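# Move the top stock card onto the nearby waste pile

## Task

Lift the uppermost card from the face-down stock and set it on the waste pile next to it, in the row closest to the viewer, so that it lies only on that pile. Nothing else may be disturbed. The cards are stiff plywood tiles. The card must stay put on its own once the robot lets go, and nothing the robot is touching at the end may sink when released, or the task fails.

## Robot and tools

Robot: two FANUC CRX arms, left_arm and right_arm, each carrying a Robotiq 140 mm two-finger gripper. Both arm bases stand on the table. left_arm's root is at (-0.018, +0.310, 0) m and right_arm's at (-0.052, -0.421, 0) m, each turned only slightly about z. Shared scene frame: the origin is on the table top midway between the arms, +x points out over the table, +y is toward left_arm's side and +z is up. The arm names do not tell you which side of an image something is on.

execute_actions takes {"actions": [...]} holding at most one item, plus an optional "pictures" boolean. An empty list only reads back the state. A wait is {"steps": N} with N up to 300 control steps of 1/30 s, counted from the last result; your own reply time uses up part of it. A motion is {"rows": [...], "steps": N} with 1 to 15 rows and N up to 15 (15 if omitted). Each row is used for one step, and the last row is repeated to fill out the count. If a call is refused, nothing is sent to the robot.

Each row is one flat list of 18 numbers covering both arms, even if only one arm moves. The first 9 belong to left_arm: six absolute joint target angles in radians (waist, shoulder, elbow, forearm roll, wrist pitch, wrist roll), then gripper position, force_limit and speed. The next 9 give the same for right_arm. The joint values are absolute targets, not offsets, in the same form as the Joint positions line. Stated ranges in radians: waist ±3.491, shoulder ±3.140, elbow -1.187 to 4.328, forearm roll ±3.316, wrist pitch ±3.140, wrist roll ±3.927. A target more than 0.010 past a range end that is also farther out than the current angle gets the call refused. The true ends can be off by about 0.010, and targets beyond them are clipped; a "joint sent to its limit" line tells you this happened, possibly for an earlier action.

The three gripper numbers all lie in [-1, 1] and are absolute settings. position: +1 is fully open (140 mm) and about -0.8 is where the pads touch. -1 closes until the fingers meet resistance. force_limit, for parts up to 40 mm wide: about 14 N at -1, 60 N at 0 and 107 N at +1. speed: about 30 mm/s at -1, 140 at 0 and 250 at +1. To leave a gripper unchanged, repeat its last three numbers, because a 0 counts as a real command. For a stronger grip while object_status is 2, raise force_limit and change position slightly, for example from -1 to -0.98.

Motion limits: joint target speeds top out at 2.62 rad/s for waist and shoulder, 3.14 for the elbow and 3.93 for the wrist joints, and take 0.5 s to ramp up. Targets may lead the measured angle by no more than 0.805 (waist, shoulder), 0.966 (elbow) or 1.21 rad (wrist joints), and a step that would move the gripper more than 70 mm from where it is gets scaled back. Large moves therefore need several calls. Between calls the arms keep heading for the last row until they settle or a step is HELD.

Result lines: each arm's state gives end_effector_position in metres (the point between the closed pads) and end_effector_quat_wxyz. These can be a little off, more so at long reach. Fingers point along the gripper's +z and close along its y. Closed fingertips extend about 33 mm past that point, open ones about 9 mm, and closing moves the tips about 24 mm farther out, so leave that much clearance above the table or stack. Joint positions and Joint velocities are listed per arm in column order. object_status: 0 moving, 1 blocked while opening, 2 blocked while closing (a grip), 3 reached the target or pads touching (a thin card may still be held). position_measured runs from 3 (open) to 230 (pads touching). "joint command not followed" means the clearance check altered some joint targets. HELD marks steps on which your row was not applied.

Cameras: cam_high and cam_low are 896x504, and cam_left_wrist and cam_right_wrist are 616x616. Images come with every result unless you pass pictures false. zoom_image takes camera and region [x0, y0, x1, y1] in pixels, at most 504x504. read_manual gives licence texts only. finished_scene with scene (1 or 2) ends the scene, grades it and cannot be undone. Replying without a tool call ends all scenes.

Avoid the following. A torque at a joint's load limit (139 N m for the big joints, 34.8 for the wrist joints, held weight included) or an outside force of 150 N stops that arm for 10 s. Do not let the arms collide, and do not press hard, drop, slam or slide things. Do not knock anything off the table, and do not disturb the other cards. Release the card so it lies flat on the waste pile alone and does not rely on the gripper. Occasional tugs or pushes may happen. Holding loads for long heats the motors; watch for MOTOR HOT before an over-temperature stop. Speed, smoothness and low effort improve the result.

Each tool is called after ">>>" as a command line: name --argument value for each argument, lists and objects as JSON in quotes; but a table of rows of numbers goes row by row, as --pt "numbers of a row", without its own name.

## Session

>>> execute_actions --actions '[]'

Scene clock: 0.00 s of 4000.00 s.
left_arm: end_effector_position=(+0.7468, +1.0779, +0.1136) position_measured=3 object_status=3 end_effector_quat_wxyz=(-0.448, +0.729, +0.292, +0.428) | right_arm: end_effector_position=(+0.5501, -0.5062, +0.1187) position_measured=3 object_status=3 end_effector_quat_wxyz=(+0.130, +0.985, +0.082, -0.082)
Joint positions: left_arm=[ 0.596  1.095  0.975 -1.313 -0.54   2.553] | right_arm=[ 0.152  0.552  0.305  0.237 -1.525  1.49 ]
Joint velocities: left_arm=[ 0.    -0.001  0.002  0.002 -0.     0.   ] | right_arm=[-0.001 -0.     0.     0.     0.    -0.001]

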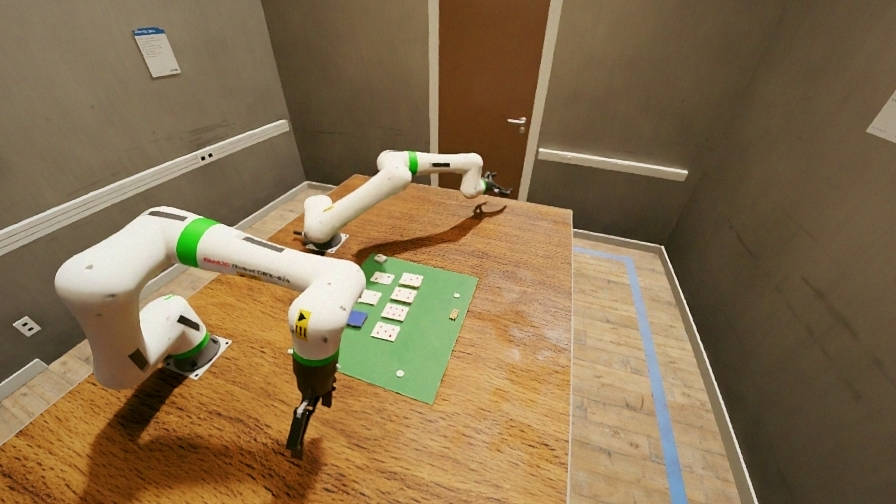

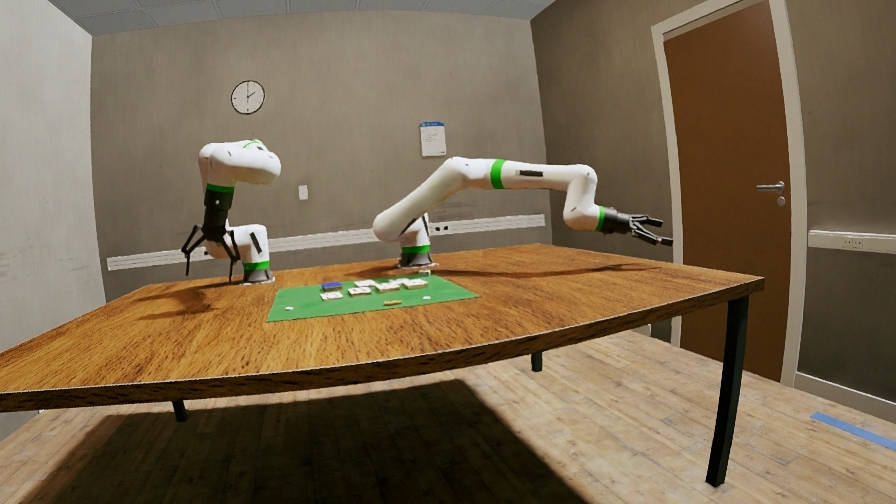

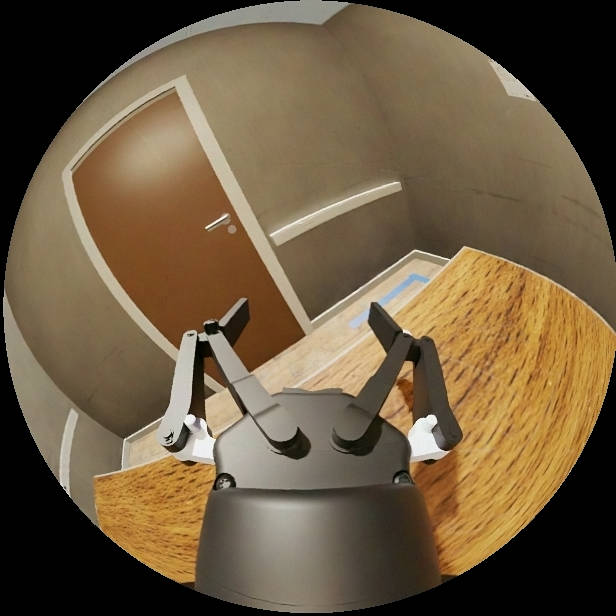

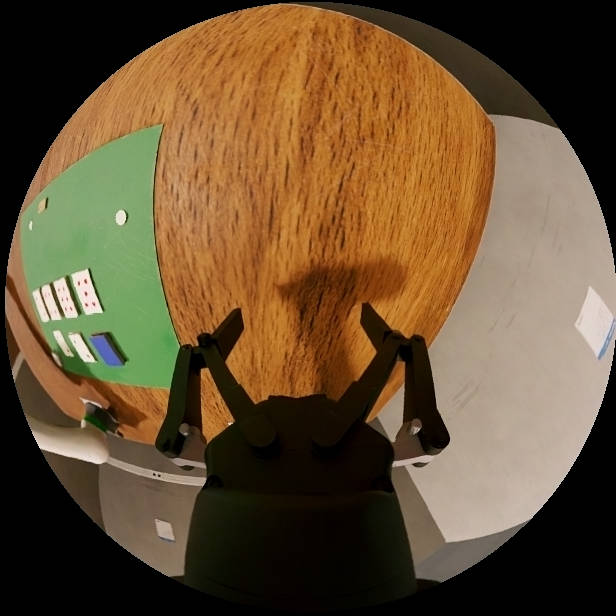

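>>> execute_actions --actions '[{"rows":[[0.596,1.095,0.975,-1.313,-0.54,2.553,1,0,0,0.826,0.3136,0.0344,0,-1.2916,0.755,0.2,-1,0]]}]' --pictures false

>>> execute_actions --actions '[{"steps":40}]'

>>> zoom_image --camera "cam_low" --region '[290, 230, 430, 310]'

Scene clock: 12.17 s of 4000.00 s.
left_arm: end_effector_position=(+0.7467, +1.0779, +0.1135) position_measured=3 object_status=3 end_effector_quat_wxyz=(-0.448, +0.729, +0.292, +0.427) | right_arm: end_effector_position=(+0.5252, -0.3166, +0.1095) position_measured=103 object_status=0 end_effector_quat_wxyz=(+0.087, +0.994, +0.067, -0.025)
Joint positions: left_arm=[ 0.596  1.095  0.975 -1.313 -0.54   2.553] | right_arm=[ 0.427  0.455  0.194  0.14  -1.43   1.19 ]
Joint velocities: left_arm=[-0.001  0.     0.001 -0.002  0.004 -0.   ] | right_arm=[ 0.67  -0.238 -0.268 -0.234  0.23  -0.722]
Steps of this call (steps 1 to 90: nothing new was sent; then 8.67 s passed at rest; steps 91 to 105: all 15 steps of this action). Readings (joint positions | what the end effector reports):
91: left_arm=[0.596 1.095 0.975 -1.313 -0.540 2.553] | right_arm=[0.152 0.552 0.305 0.237 -1.525 1.490] | left_arm position_measured=3 object_status=3 | right_arm position_measured=3 object_status=0
92: left_arm=[0.596 1.095 0.975 -1.313 -0.540 2.553] | right_arm=[0.155 0.551 0.304 0.236 -1.524 1.487] | left_arm position_measured=3 object_status=3 | right_arm position_measured=7 object_status=0
94: left_arm=[0.596 1.095 0.975 -1.313 -0.540 2.553] | right_arm=[0.179 0.543 0.294 0.228 -1.516 1.460] | left_arm position_measured=3 object_status=3 | right_arm position_measured=22 object_status=0
98: left_arm=[0.596 1.095 0.975 -1.313 -0.540 2.553] | right_arm=[0.269 0.511 0.258 0.196 -1.485 1.362] | left_arm position_measured=3 object_status=3 | right_arm position_measured=52 object_status=0
105: the state above

Scene clock: 13.50 s of 4000.00 s.
left_arm: end_effector_position=(+0.7467, +1.0779, +0.1135) position_measured=3 object_status=3 end_effector_quat_wxyz=(-0.448, +0.729, +0.292, +0.427) | right_arm: end_effector_position=(+0.3902, -0.0851, +0.1000) position_measured=104 object_status=3 end_effector_quat_wxyz=(+0.000, +0.999, +0.035, -0.000)
Joint positions: left_arm=[ 0.596  1.095  0.975 -1.313 -0.54   2.553] | right_arm=[ 0.826  0.314  0.034  0.    -1.292  0.755]
Joint velocities: left_arm=[ 0.001 -0.001 -0.     0.001 -0.001 -0.001] | right_arm=[ 0.  0. -0.  0.  0.  0.]
Steps of this call (steps 1 to 40: the robot went on to your last target). Readings (joint positions | what the end effector reports):
1: left_arm=[0.596 1.095 0.975 -1.313 -0.540 2.553] | right_arm=[0.450 0.447 0.185 0.132 -1.422 1.165] | left_arm position_measured=3 object_status=3 | right_arm position_measured=104 object_status=0
2: left_arm=[0.596 1.095 0.975 -1.313 -0.540 2.553] | right_arm=[0.473 0.439 0.176 0.124 -1.414 1.140] | left_arm position_measured=3 object_status=3 | right_arm position_measured=104 object_status=0
4: left_arm=[0.596 1.095 0.975 -1.313 -0.540 2.553] | right_arm=[0.518 0.423 0.158 0.108 -1.398 1.091] | left_arm position_measured=3 object_status=3 | right_arm position_measured=104 object_status=0
8: left_arm=[0.596 1.095 0.975 -1.313 -0.540 2.553] | right_arm=[0.609 0.390 0.121 0.076 -1.367 0.991] | left_arm position_measured=3 object_status=3 | right_arm position_measured=104 object_status=3
40: the state above

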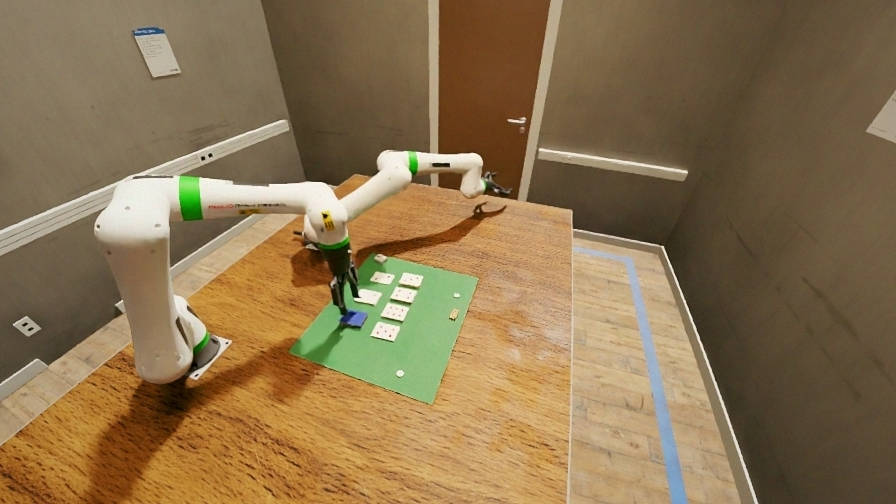

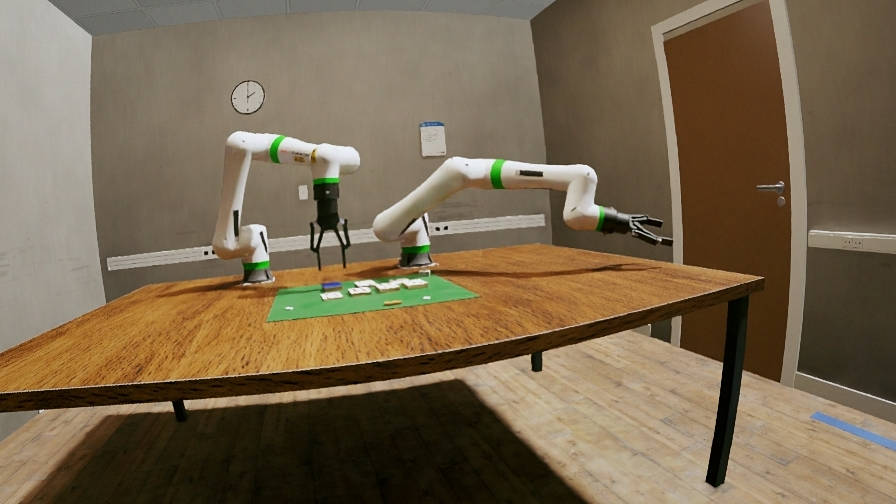

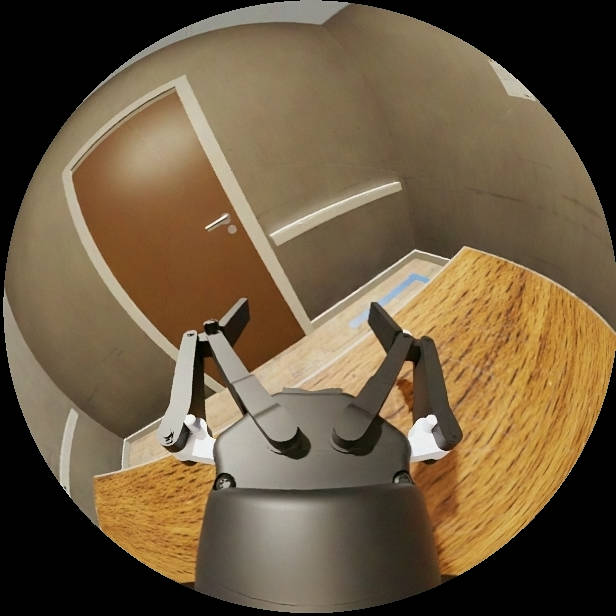

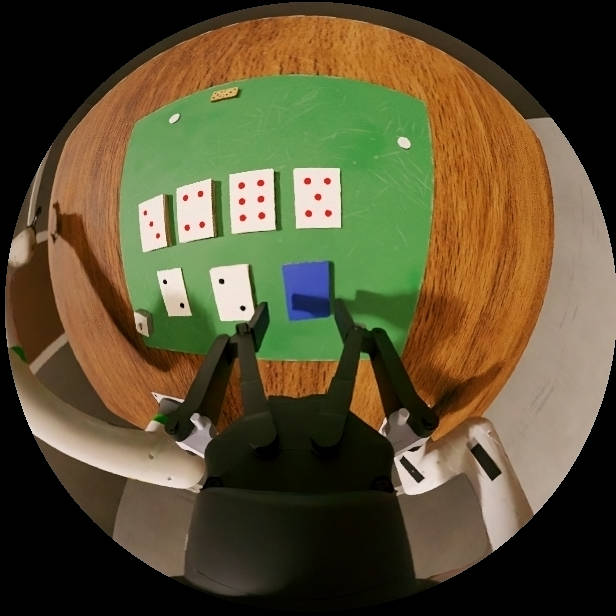

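Region (290, 230, 430, 310) of cam_low's 896x504 image, scaled by 3.600, with more detail than that image has; it fills the top 288 rows of this view, and the rest is white.

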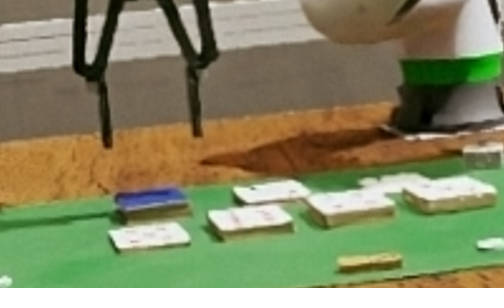

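>>> execute_actions --actions '[{"rows":[[0.596,1.095,0.975,-1.313,-0.54,2.553,1,0,0,0.811,0.3402,-0.0161,0,-1.2145,0.80,0.12,-1,0]]}]'

>>> zoom_image --camera "cam_low" --region '[300, 260, 390, 305]'

>>> zoom_image --camera "cam_right_wrist" --region '[180, 220, 400, 380]'

Scene clock: 28.10 s of 4000.00 s.
left_arm: end_effector_position=(+0.7467, +1.0779, +0.1135) position_measured=3 object_status=3 end_effector_quat_wxyz=(-0.448, +0.729, +0.292, +0.427) | right_arm: end_effector_position=(+0.3952, -0.0918, +0.0650) position_measured=114 object_status=3 end_effector_quat_wxyz=(-0.000, +0.999, +0.050, +0.000)
Joint positions: left_arm=[ 0.596  1.095  0.975 -1.313 -0.54   2.553] | right_arm=[ 0.811  0.34  -0.016 -0.    -1.215  0.8  ]
Joint velocities: left_arm=[-0.001  0.001 -0.001  0.    -0.002 -0.   ] | right_arm=[ 0.     0.    -0.    -0.001  0.001 -0.001]
Steps of this call (steps 1 to 15: the robot went on to your last target; steps 16 to 90: nothing new was sent; then 11.10 s passed at rest; steps 91 to 105: all 15 steps of this action). Readings (joint positions | what the end effector reports):
91: left_arm=[0.596 1.095 0.975 -1.313 -0.540 2.553] | right_arm=[0.826 0.314 0.034 -0.000 -1.291 0.755] | left_arm position_measured=3 object_status=3 | right_arm position_measured=104 object_status=0
92: left_arm=[0.596 1.095 0.975 -1.313 -0.540 2.553] | right_arm=[0.825 0.315 0.031 -0.000 -1.286 0.757] | left_arm position_measured=3 object_status=3 | right_arm position_measured=107 object_status=0
94: left_arm=[0.596 1.095 0.975 -1.313 -0.540 2.553] | right_arm=[0.818 0.327 0.008 -0.000 -1.251 0.778] | left_arm position_measured=3 object_status=3 | right_arm position_measured=114 object_status=0
98: left_arm=[0.596 1.095 0.975 -1.313 -0.540 2.553] | right_arm=[0.811 0.340 -0.016 -0.000 -1.215 0.800] | left_arm position_measured=3 object_status=3 | right_arm position_measured=114 object_status=0
105: the state above

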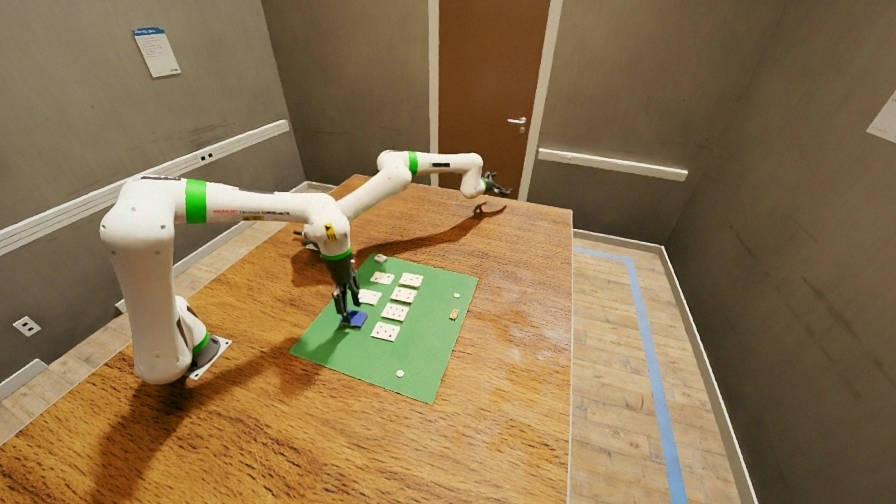

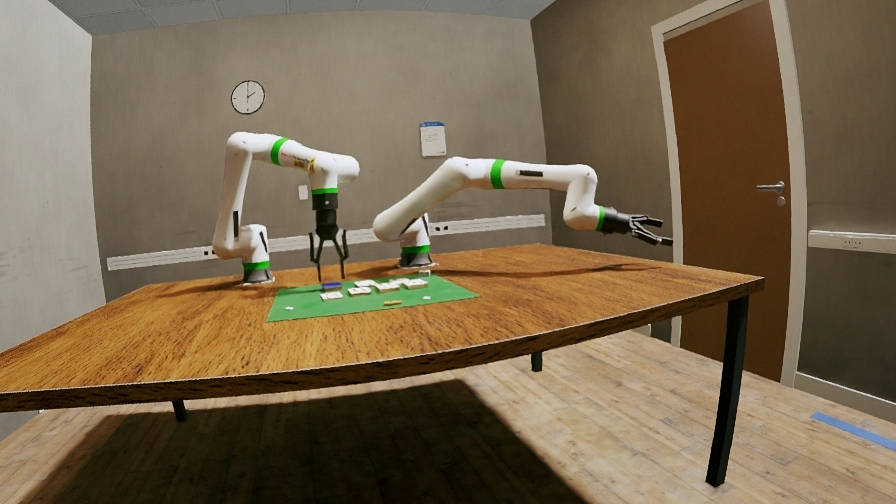

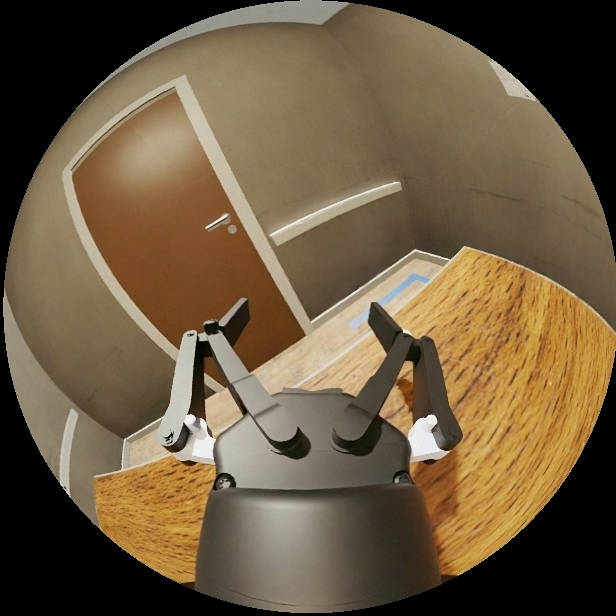

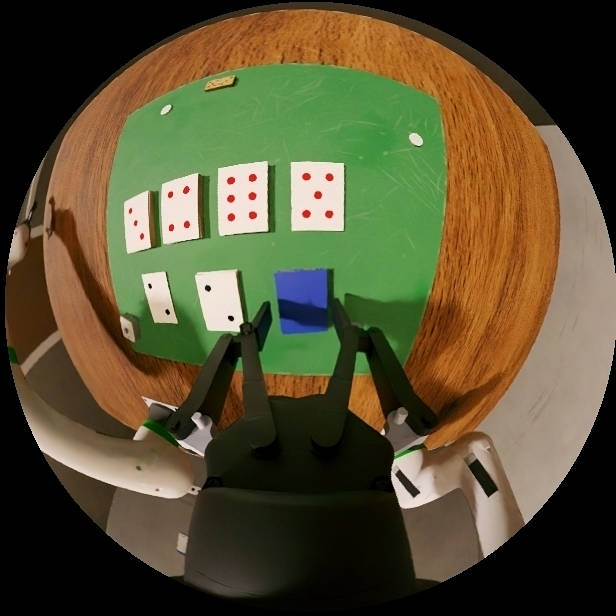

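Region (300, 260, 390, 305) of cam_low's 896x504 image, scaled by 5.600, with more detail than that image has.

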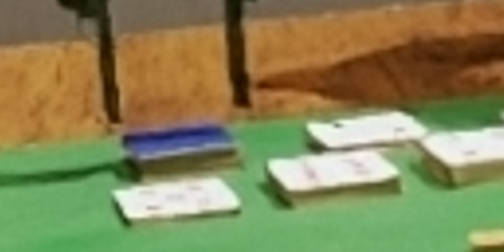

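Region (180, 220, 400, 380) of cam_right_wrist's 616x616 image, scaled by 2.291, with more detail than that image has; it fills the top 367 rows of this view, and the rest is white.

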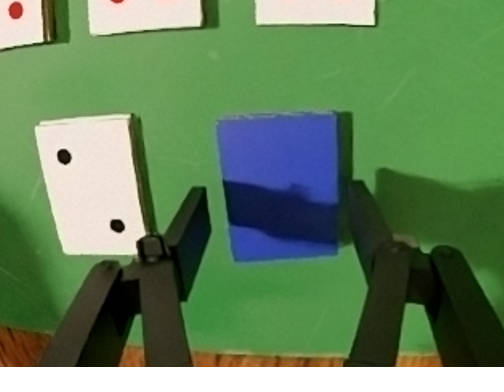

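>>> execute_actions --actions '[{"rows":[[0.596,1.095,0.975,-1.313,-0.54,2.553,1,0,0,0.800,0.3606,-0.0136,0,-1.1966,0.811,0.08,-1,-0.5]]}]'

>>> zoom_image --camera "cam_low" --region '[300, 262, 360, 302]'

>>> zoom_image --camera "cam_right_wrist" --region '[180, 220, 400, 380]'

>>> zoom_image --camera "cam_high" --region '[320, 280, 400, 340]'

Scene clock: 46.53 s of 4000.00 s.
left_arm: end_effector_position=(+0.7467, +1.0779, +0.1135) position_measured=3 object_status=3 end_effector_quat_wxyz=(-0.448, +0.729, +0.292, +0.427) | right_arm: end_effector_position=(+0.4021, -0.0929, +0.0549) position_measured=119 object_status=3 end_effector_quat_wxyz=(+0.000, +0.999, +0.050, +0.000)
Joint positions: left_arm=[ 0.596  1.095  0.975 -1.313 -0.54   2.553] | right_arm=[ 0.8    0.361 -0.014  0.    -1.197  0.811]
Joint velocities: left_arm=[ 0.    -0.001  0.001  0.     0.001  0.001] | right_arm=[ 0.001 -0.     0.     0.001 -0.     0.   ]
Steps of this call (steps 1 to 15: the robot went on to your last target; steps 16 to 90: nothing new was sent; then 14.93 s passed at rest; steps 91 to 105: all 15 steps of this action). Readings (joint positions | what the end effector reports):
91: left_arm=[0.596 1.095 0.975 -1.313 -0.540 2.553] | right_arm=[0.811 0.340 -0.016 0.000 -1.214 0.800] | left_arm position_measured=3 object_status=3 | right_arm position_measured=114 object_status=0
92: left_arm=[0.596 1.095 0.975 -1.313 -0.540 2.553] | right_arm=[0.809 0.344 -0.016 0.000 -1.211 0.802] | left_arm position_measured=3 object_status=3 | right_arm position_measured=116 object_status=0
94: left_arm=[0.596 1.095 0.975 -1.313 -0.540 2.553] | right_arm=[0.801 0.358 -0.014 0.000 -1.199 0.809] | left_arm position_measured=3 object_status=3 | right_arm position_measured=119 object_status=0
98: left_arm=[0.596 1.095 0.975 -1.313 -0.540 2.553] | right_arm=[0.800 0.360 -0.014 0.000 -1.197 0.811] | left_arm position_measured=3 object_status=3 | right_arm position_measured=119 object_status=0
105: the state above

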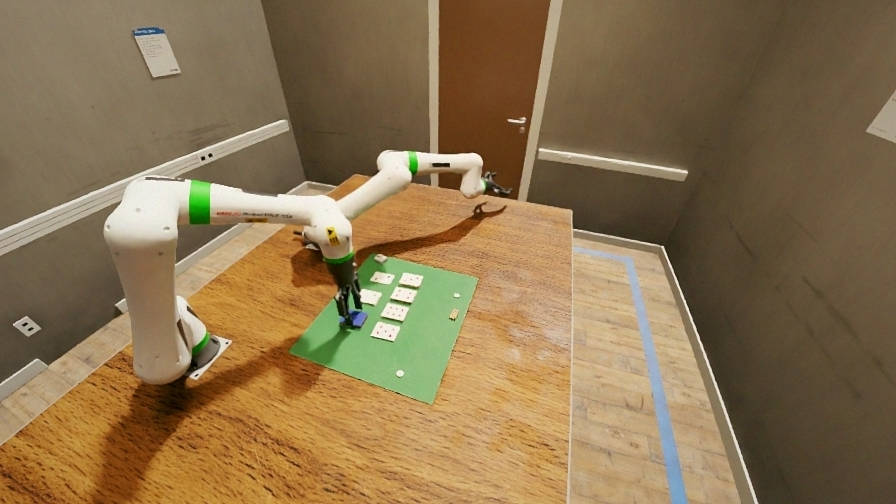

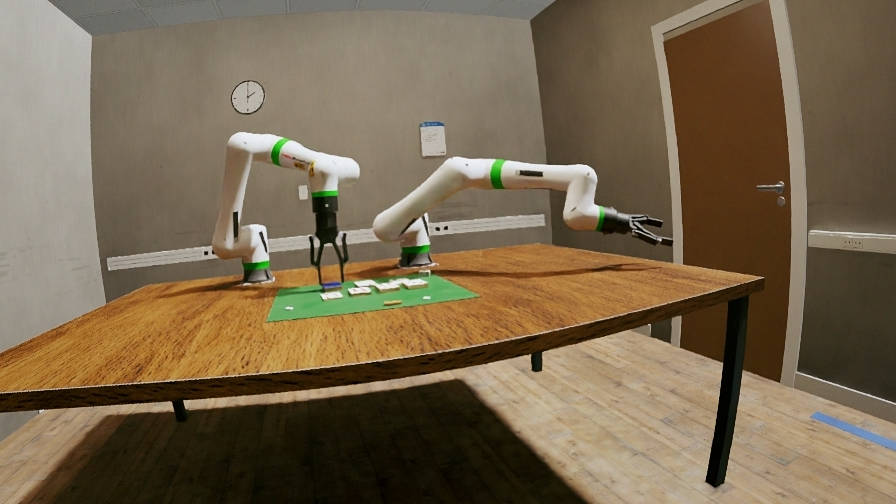

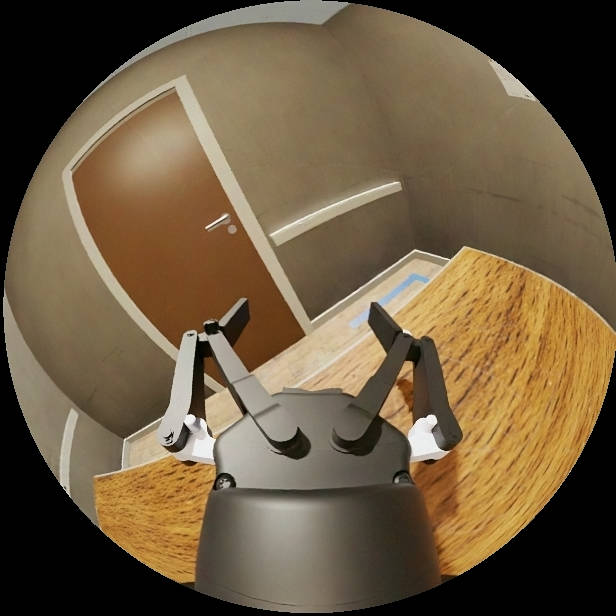

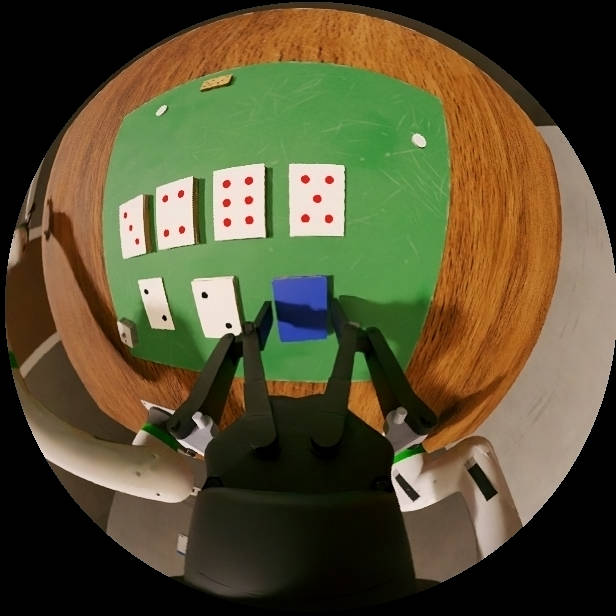

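Region (300, 262, 360, 302) of cam_low's 896x504 image, scaled by 8.400, with more detail than that image has.

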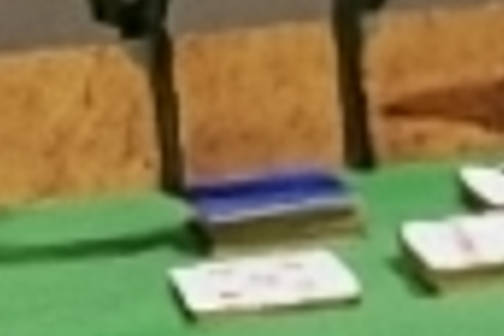

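Region (180, 220, 400, 380) of cam_right_wrist's 616x616 image, scaled by 2.291, with more detail than that image has; it fills the top 367 rows of this view, and the rest is white.

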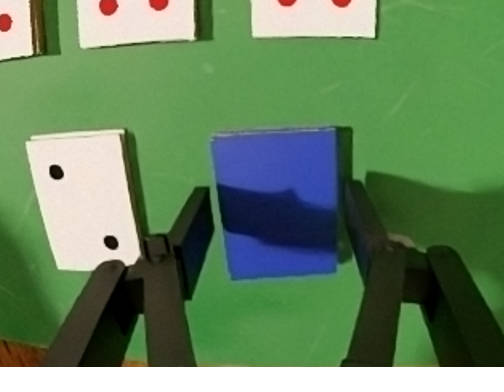

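Region (320, 280, 400, 340) of cam_high's 896x504 image, scaled by 6.300, with more detail than that image has; it fills the top 378 rows of this view, and the rest is white.

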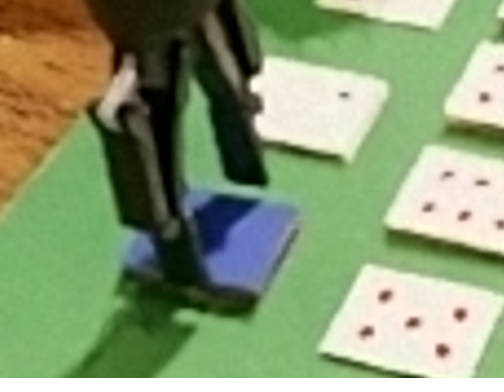

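>>> execute_actions --actions '[{"rows":[[0.596,1.095,0.975,-1.313,-0.54,2.553,1,0,0,0.800,0.3636,-0.0183,0,-1.1889,0.811,0.08,-1,-0.5]],"steps":8}]' --pictures false

>>> execute_actions --actions '[{"rows":[[0.596,1.095,0.975,-1.313,-0.54,2.553,1,0,0,0.800,0.3636,-0.0183,0,-1.1889,0.811,-0.1,-1,-0.5]]}]'

>>> zoom_image --camera "cam_low" --region '[300, 262, 360, 302]'

>>> zoom_image --camera "cam_right_wrist" --region '[180, 220, 400, 380]'

Scene clock: 55.53 s of 4000.00 s.
left_arm: end_effector_position=(+0.7467, +1.0779, +0.1135) position_measured=3 object_status=3 end_effector_quat_wxyz=(-0.448, +0.729, +0.292, +0.427) | right_arm: end_effector_position=(+0.4020, -0.0929, +0.0514) position_measured=119 object_status=3 end_effector_quat_wxyz=(-0.000, +0.999, +0.050, -0.000)
Joint positions: left_arm=[ 0.596  1.095  0.975 -1.313 -0.54   2.553] | right_arm=[ 0.8    0.364 -0.018 -0.    -1.189  0.811]
Joint velocities: left_arm=[0.001 0.001 0.001 0.001 0.001 0.001] | right_arm=[ 0.001  0.    -0.     0.001  0.003 -0.   ]
Steps of this call (steps 1 to 15: the robot went on to your last target; steps 16 to 90: nothing new was sent; then 5.73 s passed at rest; steps 91 to 98: all 8 steps of this action). Readings (joint positions | what the end effector reports):
91: left_arm=[0.596 1.095 0.975 -1.313 -0.540 2.553] | right_arm=[0.800 0.361 -0.014 0.000 -1.196 0.811] | left_arm position_measured=3 object_status=3 | right_arm position_measured=119 object_status=3
92: left_arm=[0.596 1.095 0.975 -1.313 -0.540 2.553] | right_arm=[0.800 0.362 -0.015 -0.000 -1.193 0.811] | left_arm position_measured=3 object_status=3 | right_arm position_measured=119 object_status=3
94: left_arm=[0.596 1.095 0.975 -1.313 -0.540 2.553] | right_arm=[0.800 0.364 -0.018 -0.000 -1.189 0.811] | left_arm position_measured=3 object_status=3 | right_arm position_measured=119 object_status=3
98: the state above

Scene clock: 56.03 s of 4000.00 s.
left_arm: end_effector_position=(+0.7467, +1.0779, +0.1135) position_measured=3 object_status=3 end_effector_quat_wxyz=(-0.448, +0.729, +0.292, +0.427) | right_arm: end_effector_position=(+0.4021, -0.0929, +0.0514) position_measured=140 object_status=2 end_effector_quat_wxyz=(-0.000, +0.999, +0.050, +0.000)
Joint positions: left_arm=[ 0.596  1.095  0.975 -1.313 -0.54   2.553] | right_arm=[ 0.8    0.364 -0.018 -0.    -1.189  0.811]
Joint velocities: left_arm=[ 0.    -0.001  0.002 -0.     0.     0.   ] | right_arm=[-0.001 -0.     0.    -0.    -0.     0.001]
Steps of this call (steps 1 to 15: all 15 steps of this action). Readings (joint positions | what the end effector reports):
1: left_arm=[0.596 1.095 0.975 -1.313 -0.540 2.553] | right_arm=[0.800 0.364 -0.018 -0.000 -1.189 0.811] | left_arm position_measured=3 object_status=3 | right_arm position_measured=119 object_status=0
2: left_arm=[0.596 1.095 0.975 -1.313 -0.540 2.553] | right_arm=[0.800 0.364 -0.018 -0.000 -1.189 0.811] | left_arm position_measured=3 object_status=3 | right_arm position_measured=121 object_status=0
4: left_arm=[0.596 1.095 0.975 -1.313 -0.540 2.553] | right_arm=[0.800 0.364 -0.018 -0.000 -1.189 0.811] | left_arm position_measured=3 object_status=3 | right_arm position_measured=130 object_status=0
8: left_arm=[0.596 1.095 0.975 -1.313 -0.540 2.553] | right_arm=[0.800 0.364 -0.018 -0.000 -1.189 0.811] | left_arm position_measured=3 object_status=3 | right_arm position_measured=140 object_status=0
15: the state above

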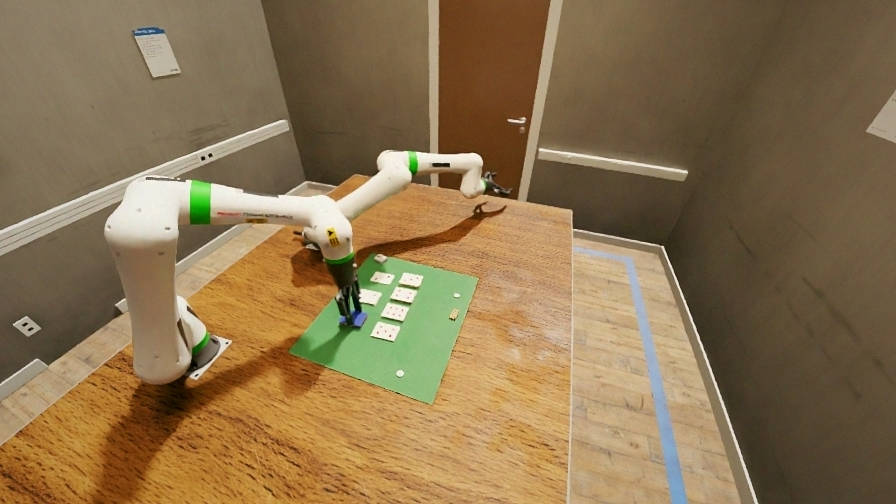

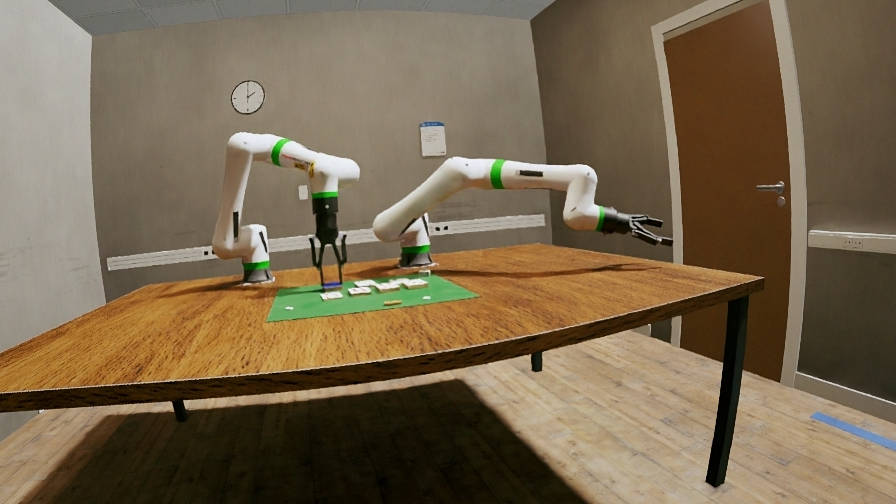

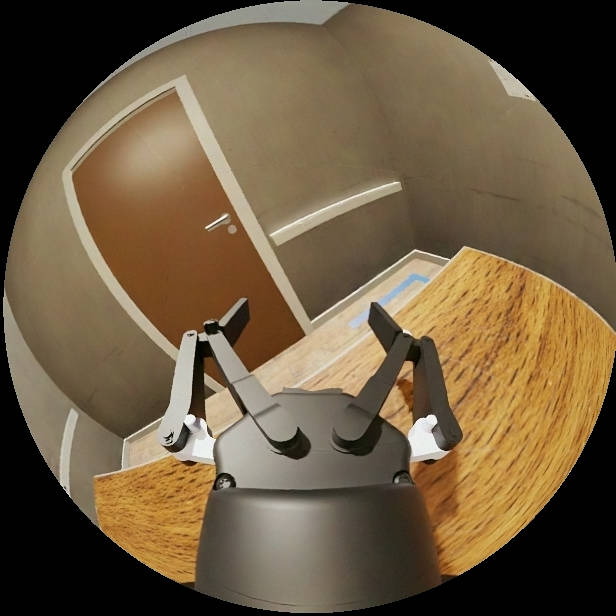

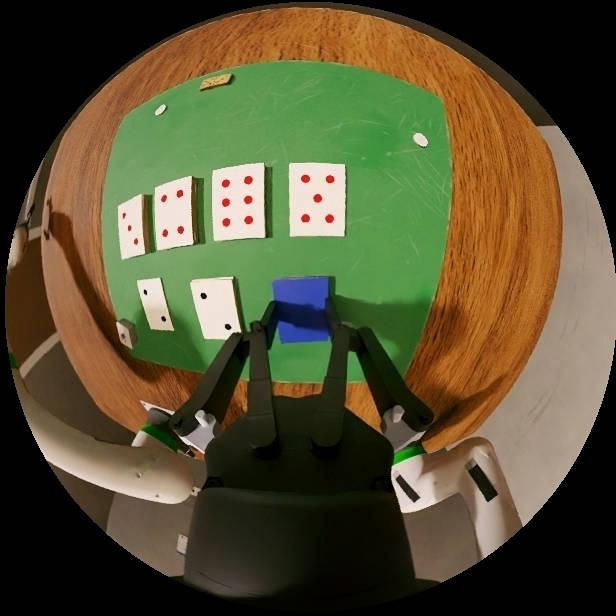

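Region (300, 262, 360, 302) of cam_low's 896x504 image, scaled by 8.400, with more detail than that image has.

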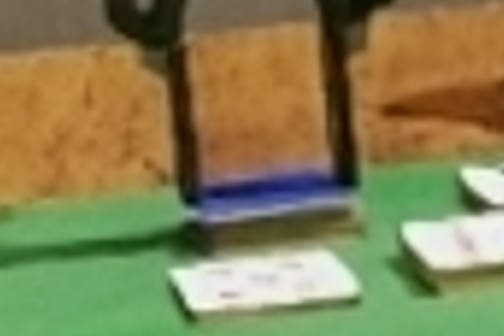

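Region (180, 220, 400, 380) of cam_right_wrist's 616x616 image, scaled by 2.291, with more detail than that image has; it fills the top 367 rows of this view, and the rest is white.

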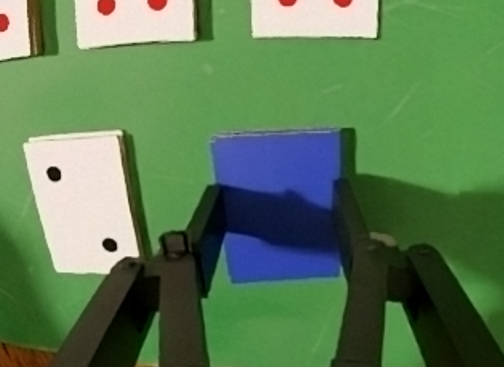

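>>> execute_actions --actions '[{"rows":[[0.596,1.095,0.975,-1.313,-0.54,2.553,1,0,0,0.800,0.3636,-0.0183,0,-1.1889,0.811,0.08,-1,-0.5]],"steps":10}]' --pictures false

>>> execute_actions --actions '[{"rows":[[0.596,1.095,0.975,-1.313,-0.54,2.553,1,0,0,0.800,0.3662,-0.0223,0,-1.1823,0.811,0.08,-1,-0.5]],"steps":8}]' --pictures false

>>> execute_actions --actions '[{"rows":[[0.596,1.095,0.975,-1.313,-0.54,2.553,1,0,0,0.800,0.3662,-0.0223,0,-1.1823,0.811,-0.1,-1,-0.5]]}]' --pictures false

Scene clock: 66.53 s of 4000.00 s.
left_arm: end_effector_position=(+0.7467, +1.0779, +0.1135) position_measured=3 object_status=3 end_effector_quat_wxyz=(-0.448, +0.729, +0.292, +0.427) | right_arm: end_effector_position=(+0.4020, -0.0930, +0.0513) position_measured=119 object_status=0 end_effector_quat_wxyz=(+0.000, +0.999, +0.050, -0.000)
Joint positions: left_arm=[ 0.596  1.095  0.975 -1.313 -0.54   2.553] | right_arm=[ 0.8    0.364 -0.018  0.    -1.189  0.811]
Joint velocities: left_arm=[ 0.     0.001 -0.001  0.    -0.     0.   ] | right_arm=[ 0.    -0.002  0.001  0.001 -0.     0.001]
Steps of this call (steps 1 to 15: the robot went on to your last target; steps 16 to 90: nothing new was sent; then 7.17 s passed at rest; steps 91 to 100: all 10 steps of this action). Readings (joint positions | what the end effector reports):
91: left_arm=[0.596 1.095 0.975 -1.313 -0.540 2.553] | right_arm=[0.800 0.364 -0.018 0.000 -1.189 0.811] | left_arm position_measured=3 object_status=3 | right_arm position_measured=140 object_status=0
92: left_arm=[0.596 1.095 0.975 -1.313 -0.540 2.553] | right_arm=[0.800 0.364 -0.019 0.000 -1.189 0.811] | left_arm position_measured=3 object_status=3 | right_arm position_measured=139 object_status=0
94: left_arm=[0.596 1.095 0.975 -1.313 -0.540 2.553] | right_arm=[0.800 0.364 -0.019 0.000 -1.189 0.811] | left_arm position_measured=3 object_status=3 | right_arm position_measured=129 object_status=0
98: left_arm=[0.596 1.095 0.975 -1.313 -0.540 2.553] | right_arm=[0.800 0.364 -0.018 0.000 -1.189 0.811] | left_arm position_measured=3 object_status=3 | right_arm position_measured=119 object_status=0
100: the state above

Scene clock: 66.80 s of 4000.00 s.
left_arm: end_effector_position=(+0.7467, +1.0779, +0.1135) position_measured=3 object_status=3 end_effector_quat_wxyz=(-0.448, +0.729, +0.292, +0.427) | right_arm: end_effector_position=(+0.4021, -0.0929, +0.0484) position_measured=119 object_status=3 end_effector_quat_wxyz=(-0.000, +0.999, +0.050, +0.000)
Joint positions: left_arm=[ 0.596  1.095  0.975 -1.313 -0.54   2.553] | right_arm=[ 0.8    0.366 -0.022  0.    -1.182  0.811]
Joint velocities: left_arm=[ 0.001  0.    -0.001  0.001  0.001 -0.   ] | right_arm=[ 0.     0.001 -0.001  0.    -0.001  0.002]
Steps of this call (steps 1 to 8: all 8 steps of this action). Readings (joint positions | what the end effector reports):
1: left_arm=[0.596 1.095 0.975 -1.313 -0.540 2.553] | right_arm=[0.800 0.364 -0.018 0.000 -1.189 0.811] | left_arm position_measured=3 object_status=3 | right_arm position_measured=119 object_status=0
2: left_arm=[0.596 1.095 0.975 -1.313 -0.540 2.553] | right_arm=[0.800 0.364 -0.020 0.000 -1.186 0.811] | left_arm position_measured=3 object_status=3 | right_arm position_measured=119 object_status=0
4: left_arm=[0.596 1.095 0.975 -1.313 -0.540 2.553] | right_arm=[0.800 0.366 -0.022 0.000 -1.183 0.811] | left_arm position_measured=3 object_status=3 | right_arm position_measured=119 object_status=3
8: the state above

Scene clock: 67.30 s of 4000.00 s.
left_arm: end_effector_position=(+0.7467, +1.0779, +0.1135) position_measured=3 object_status=3 end_effector_quat_wxyz=(-0.448, +0.729, +0.292, +0.427) | right_arm: end_effector_position=(+0.4020, -0.0929, +0.0484) position_measured=134 object_status=2 end_effector_quat_wxyz=(-0.000, +0.999, +0.050, +0.000)
Joint positions: left_arm=[ 0.596  1.095  0.975 -1.313 -0.54   2.553] | right_arm=[ 0.8    0.366 -0.022  0.    -1.182  0.811]
Joint velocities: left_arm=[ 0.001  0.001 -0.001  0.001  0.    -0.001] | right_arm=[ 0.001  0.    -0.    -0.     0.     0.   ]
Steps of this call (steps 1 to 15: all 15 steps of this action). Readings (joint positions | what the end effector reports):
1: left_arm=[0.596 1.095 0.975 -1.313 -0.540 2.553] | right_arm=[0.800 0.366 -0.022 0.000 -1.182 0.811] | left_arm position_measured=3 object_status=3 | right_arm position_measured=119 object_status=0
2: left_arm=[0.596 1.095 0.975 -1.313 -0.540 2.553] | right_arm=[0.800 0.366 -0.022 0.000 -1.182 0.811] | left_arm position_measured=3 object_status=3 | right_arm position_measured=121 object_status=0
4: left_arm=[0.596 1.095 0.975 -1.313 -0.540 2.553] | right_arm=[0.800 0.366 -0.022 0.000 -1.182 0.811] | left_arm position_measured=3 object_status=3 | right_arm position_measured=130 object_status=0
8: left_arm=[0.596 1.095 0.975 -1.313 -0.540 2.553] | right_arm=[0.800 0.366 -0.022 0.000 -1.182 0.811] | left_arm position_measured=3 object_status=3 | right_arm position_measured=134 object_status=0
15: the state above


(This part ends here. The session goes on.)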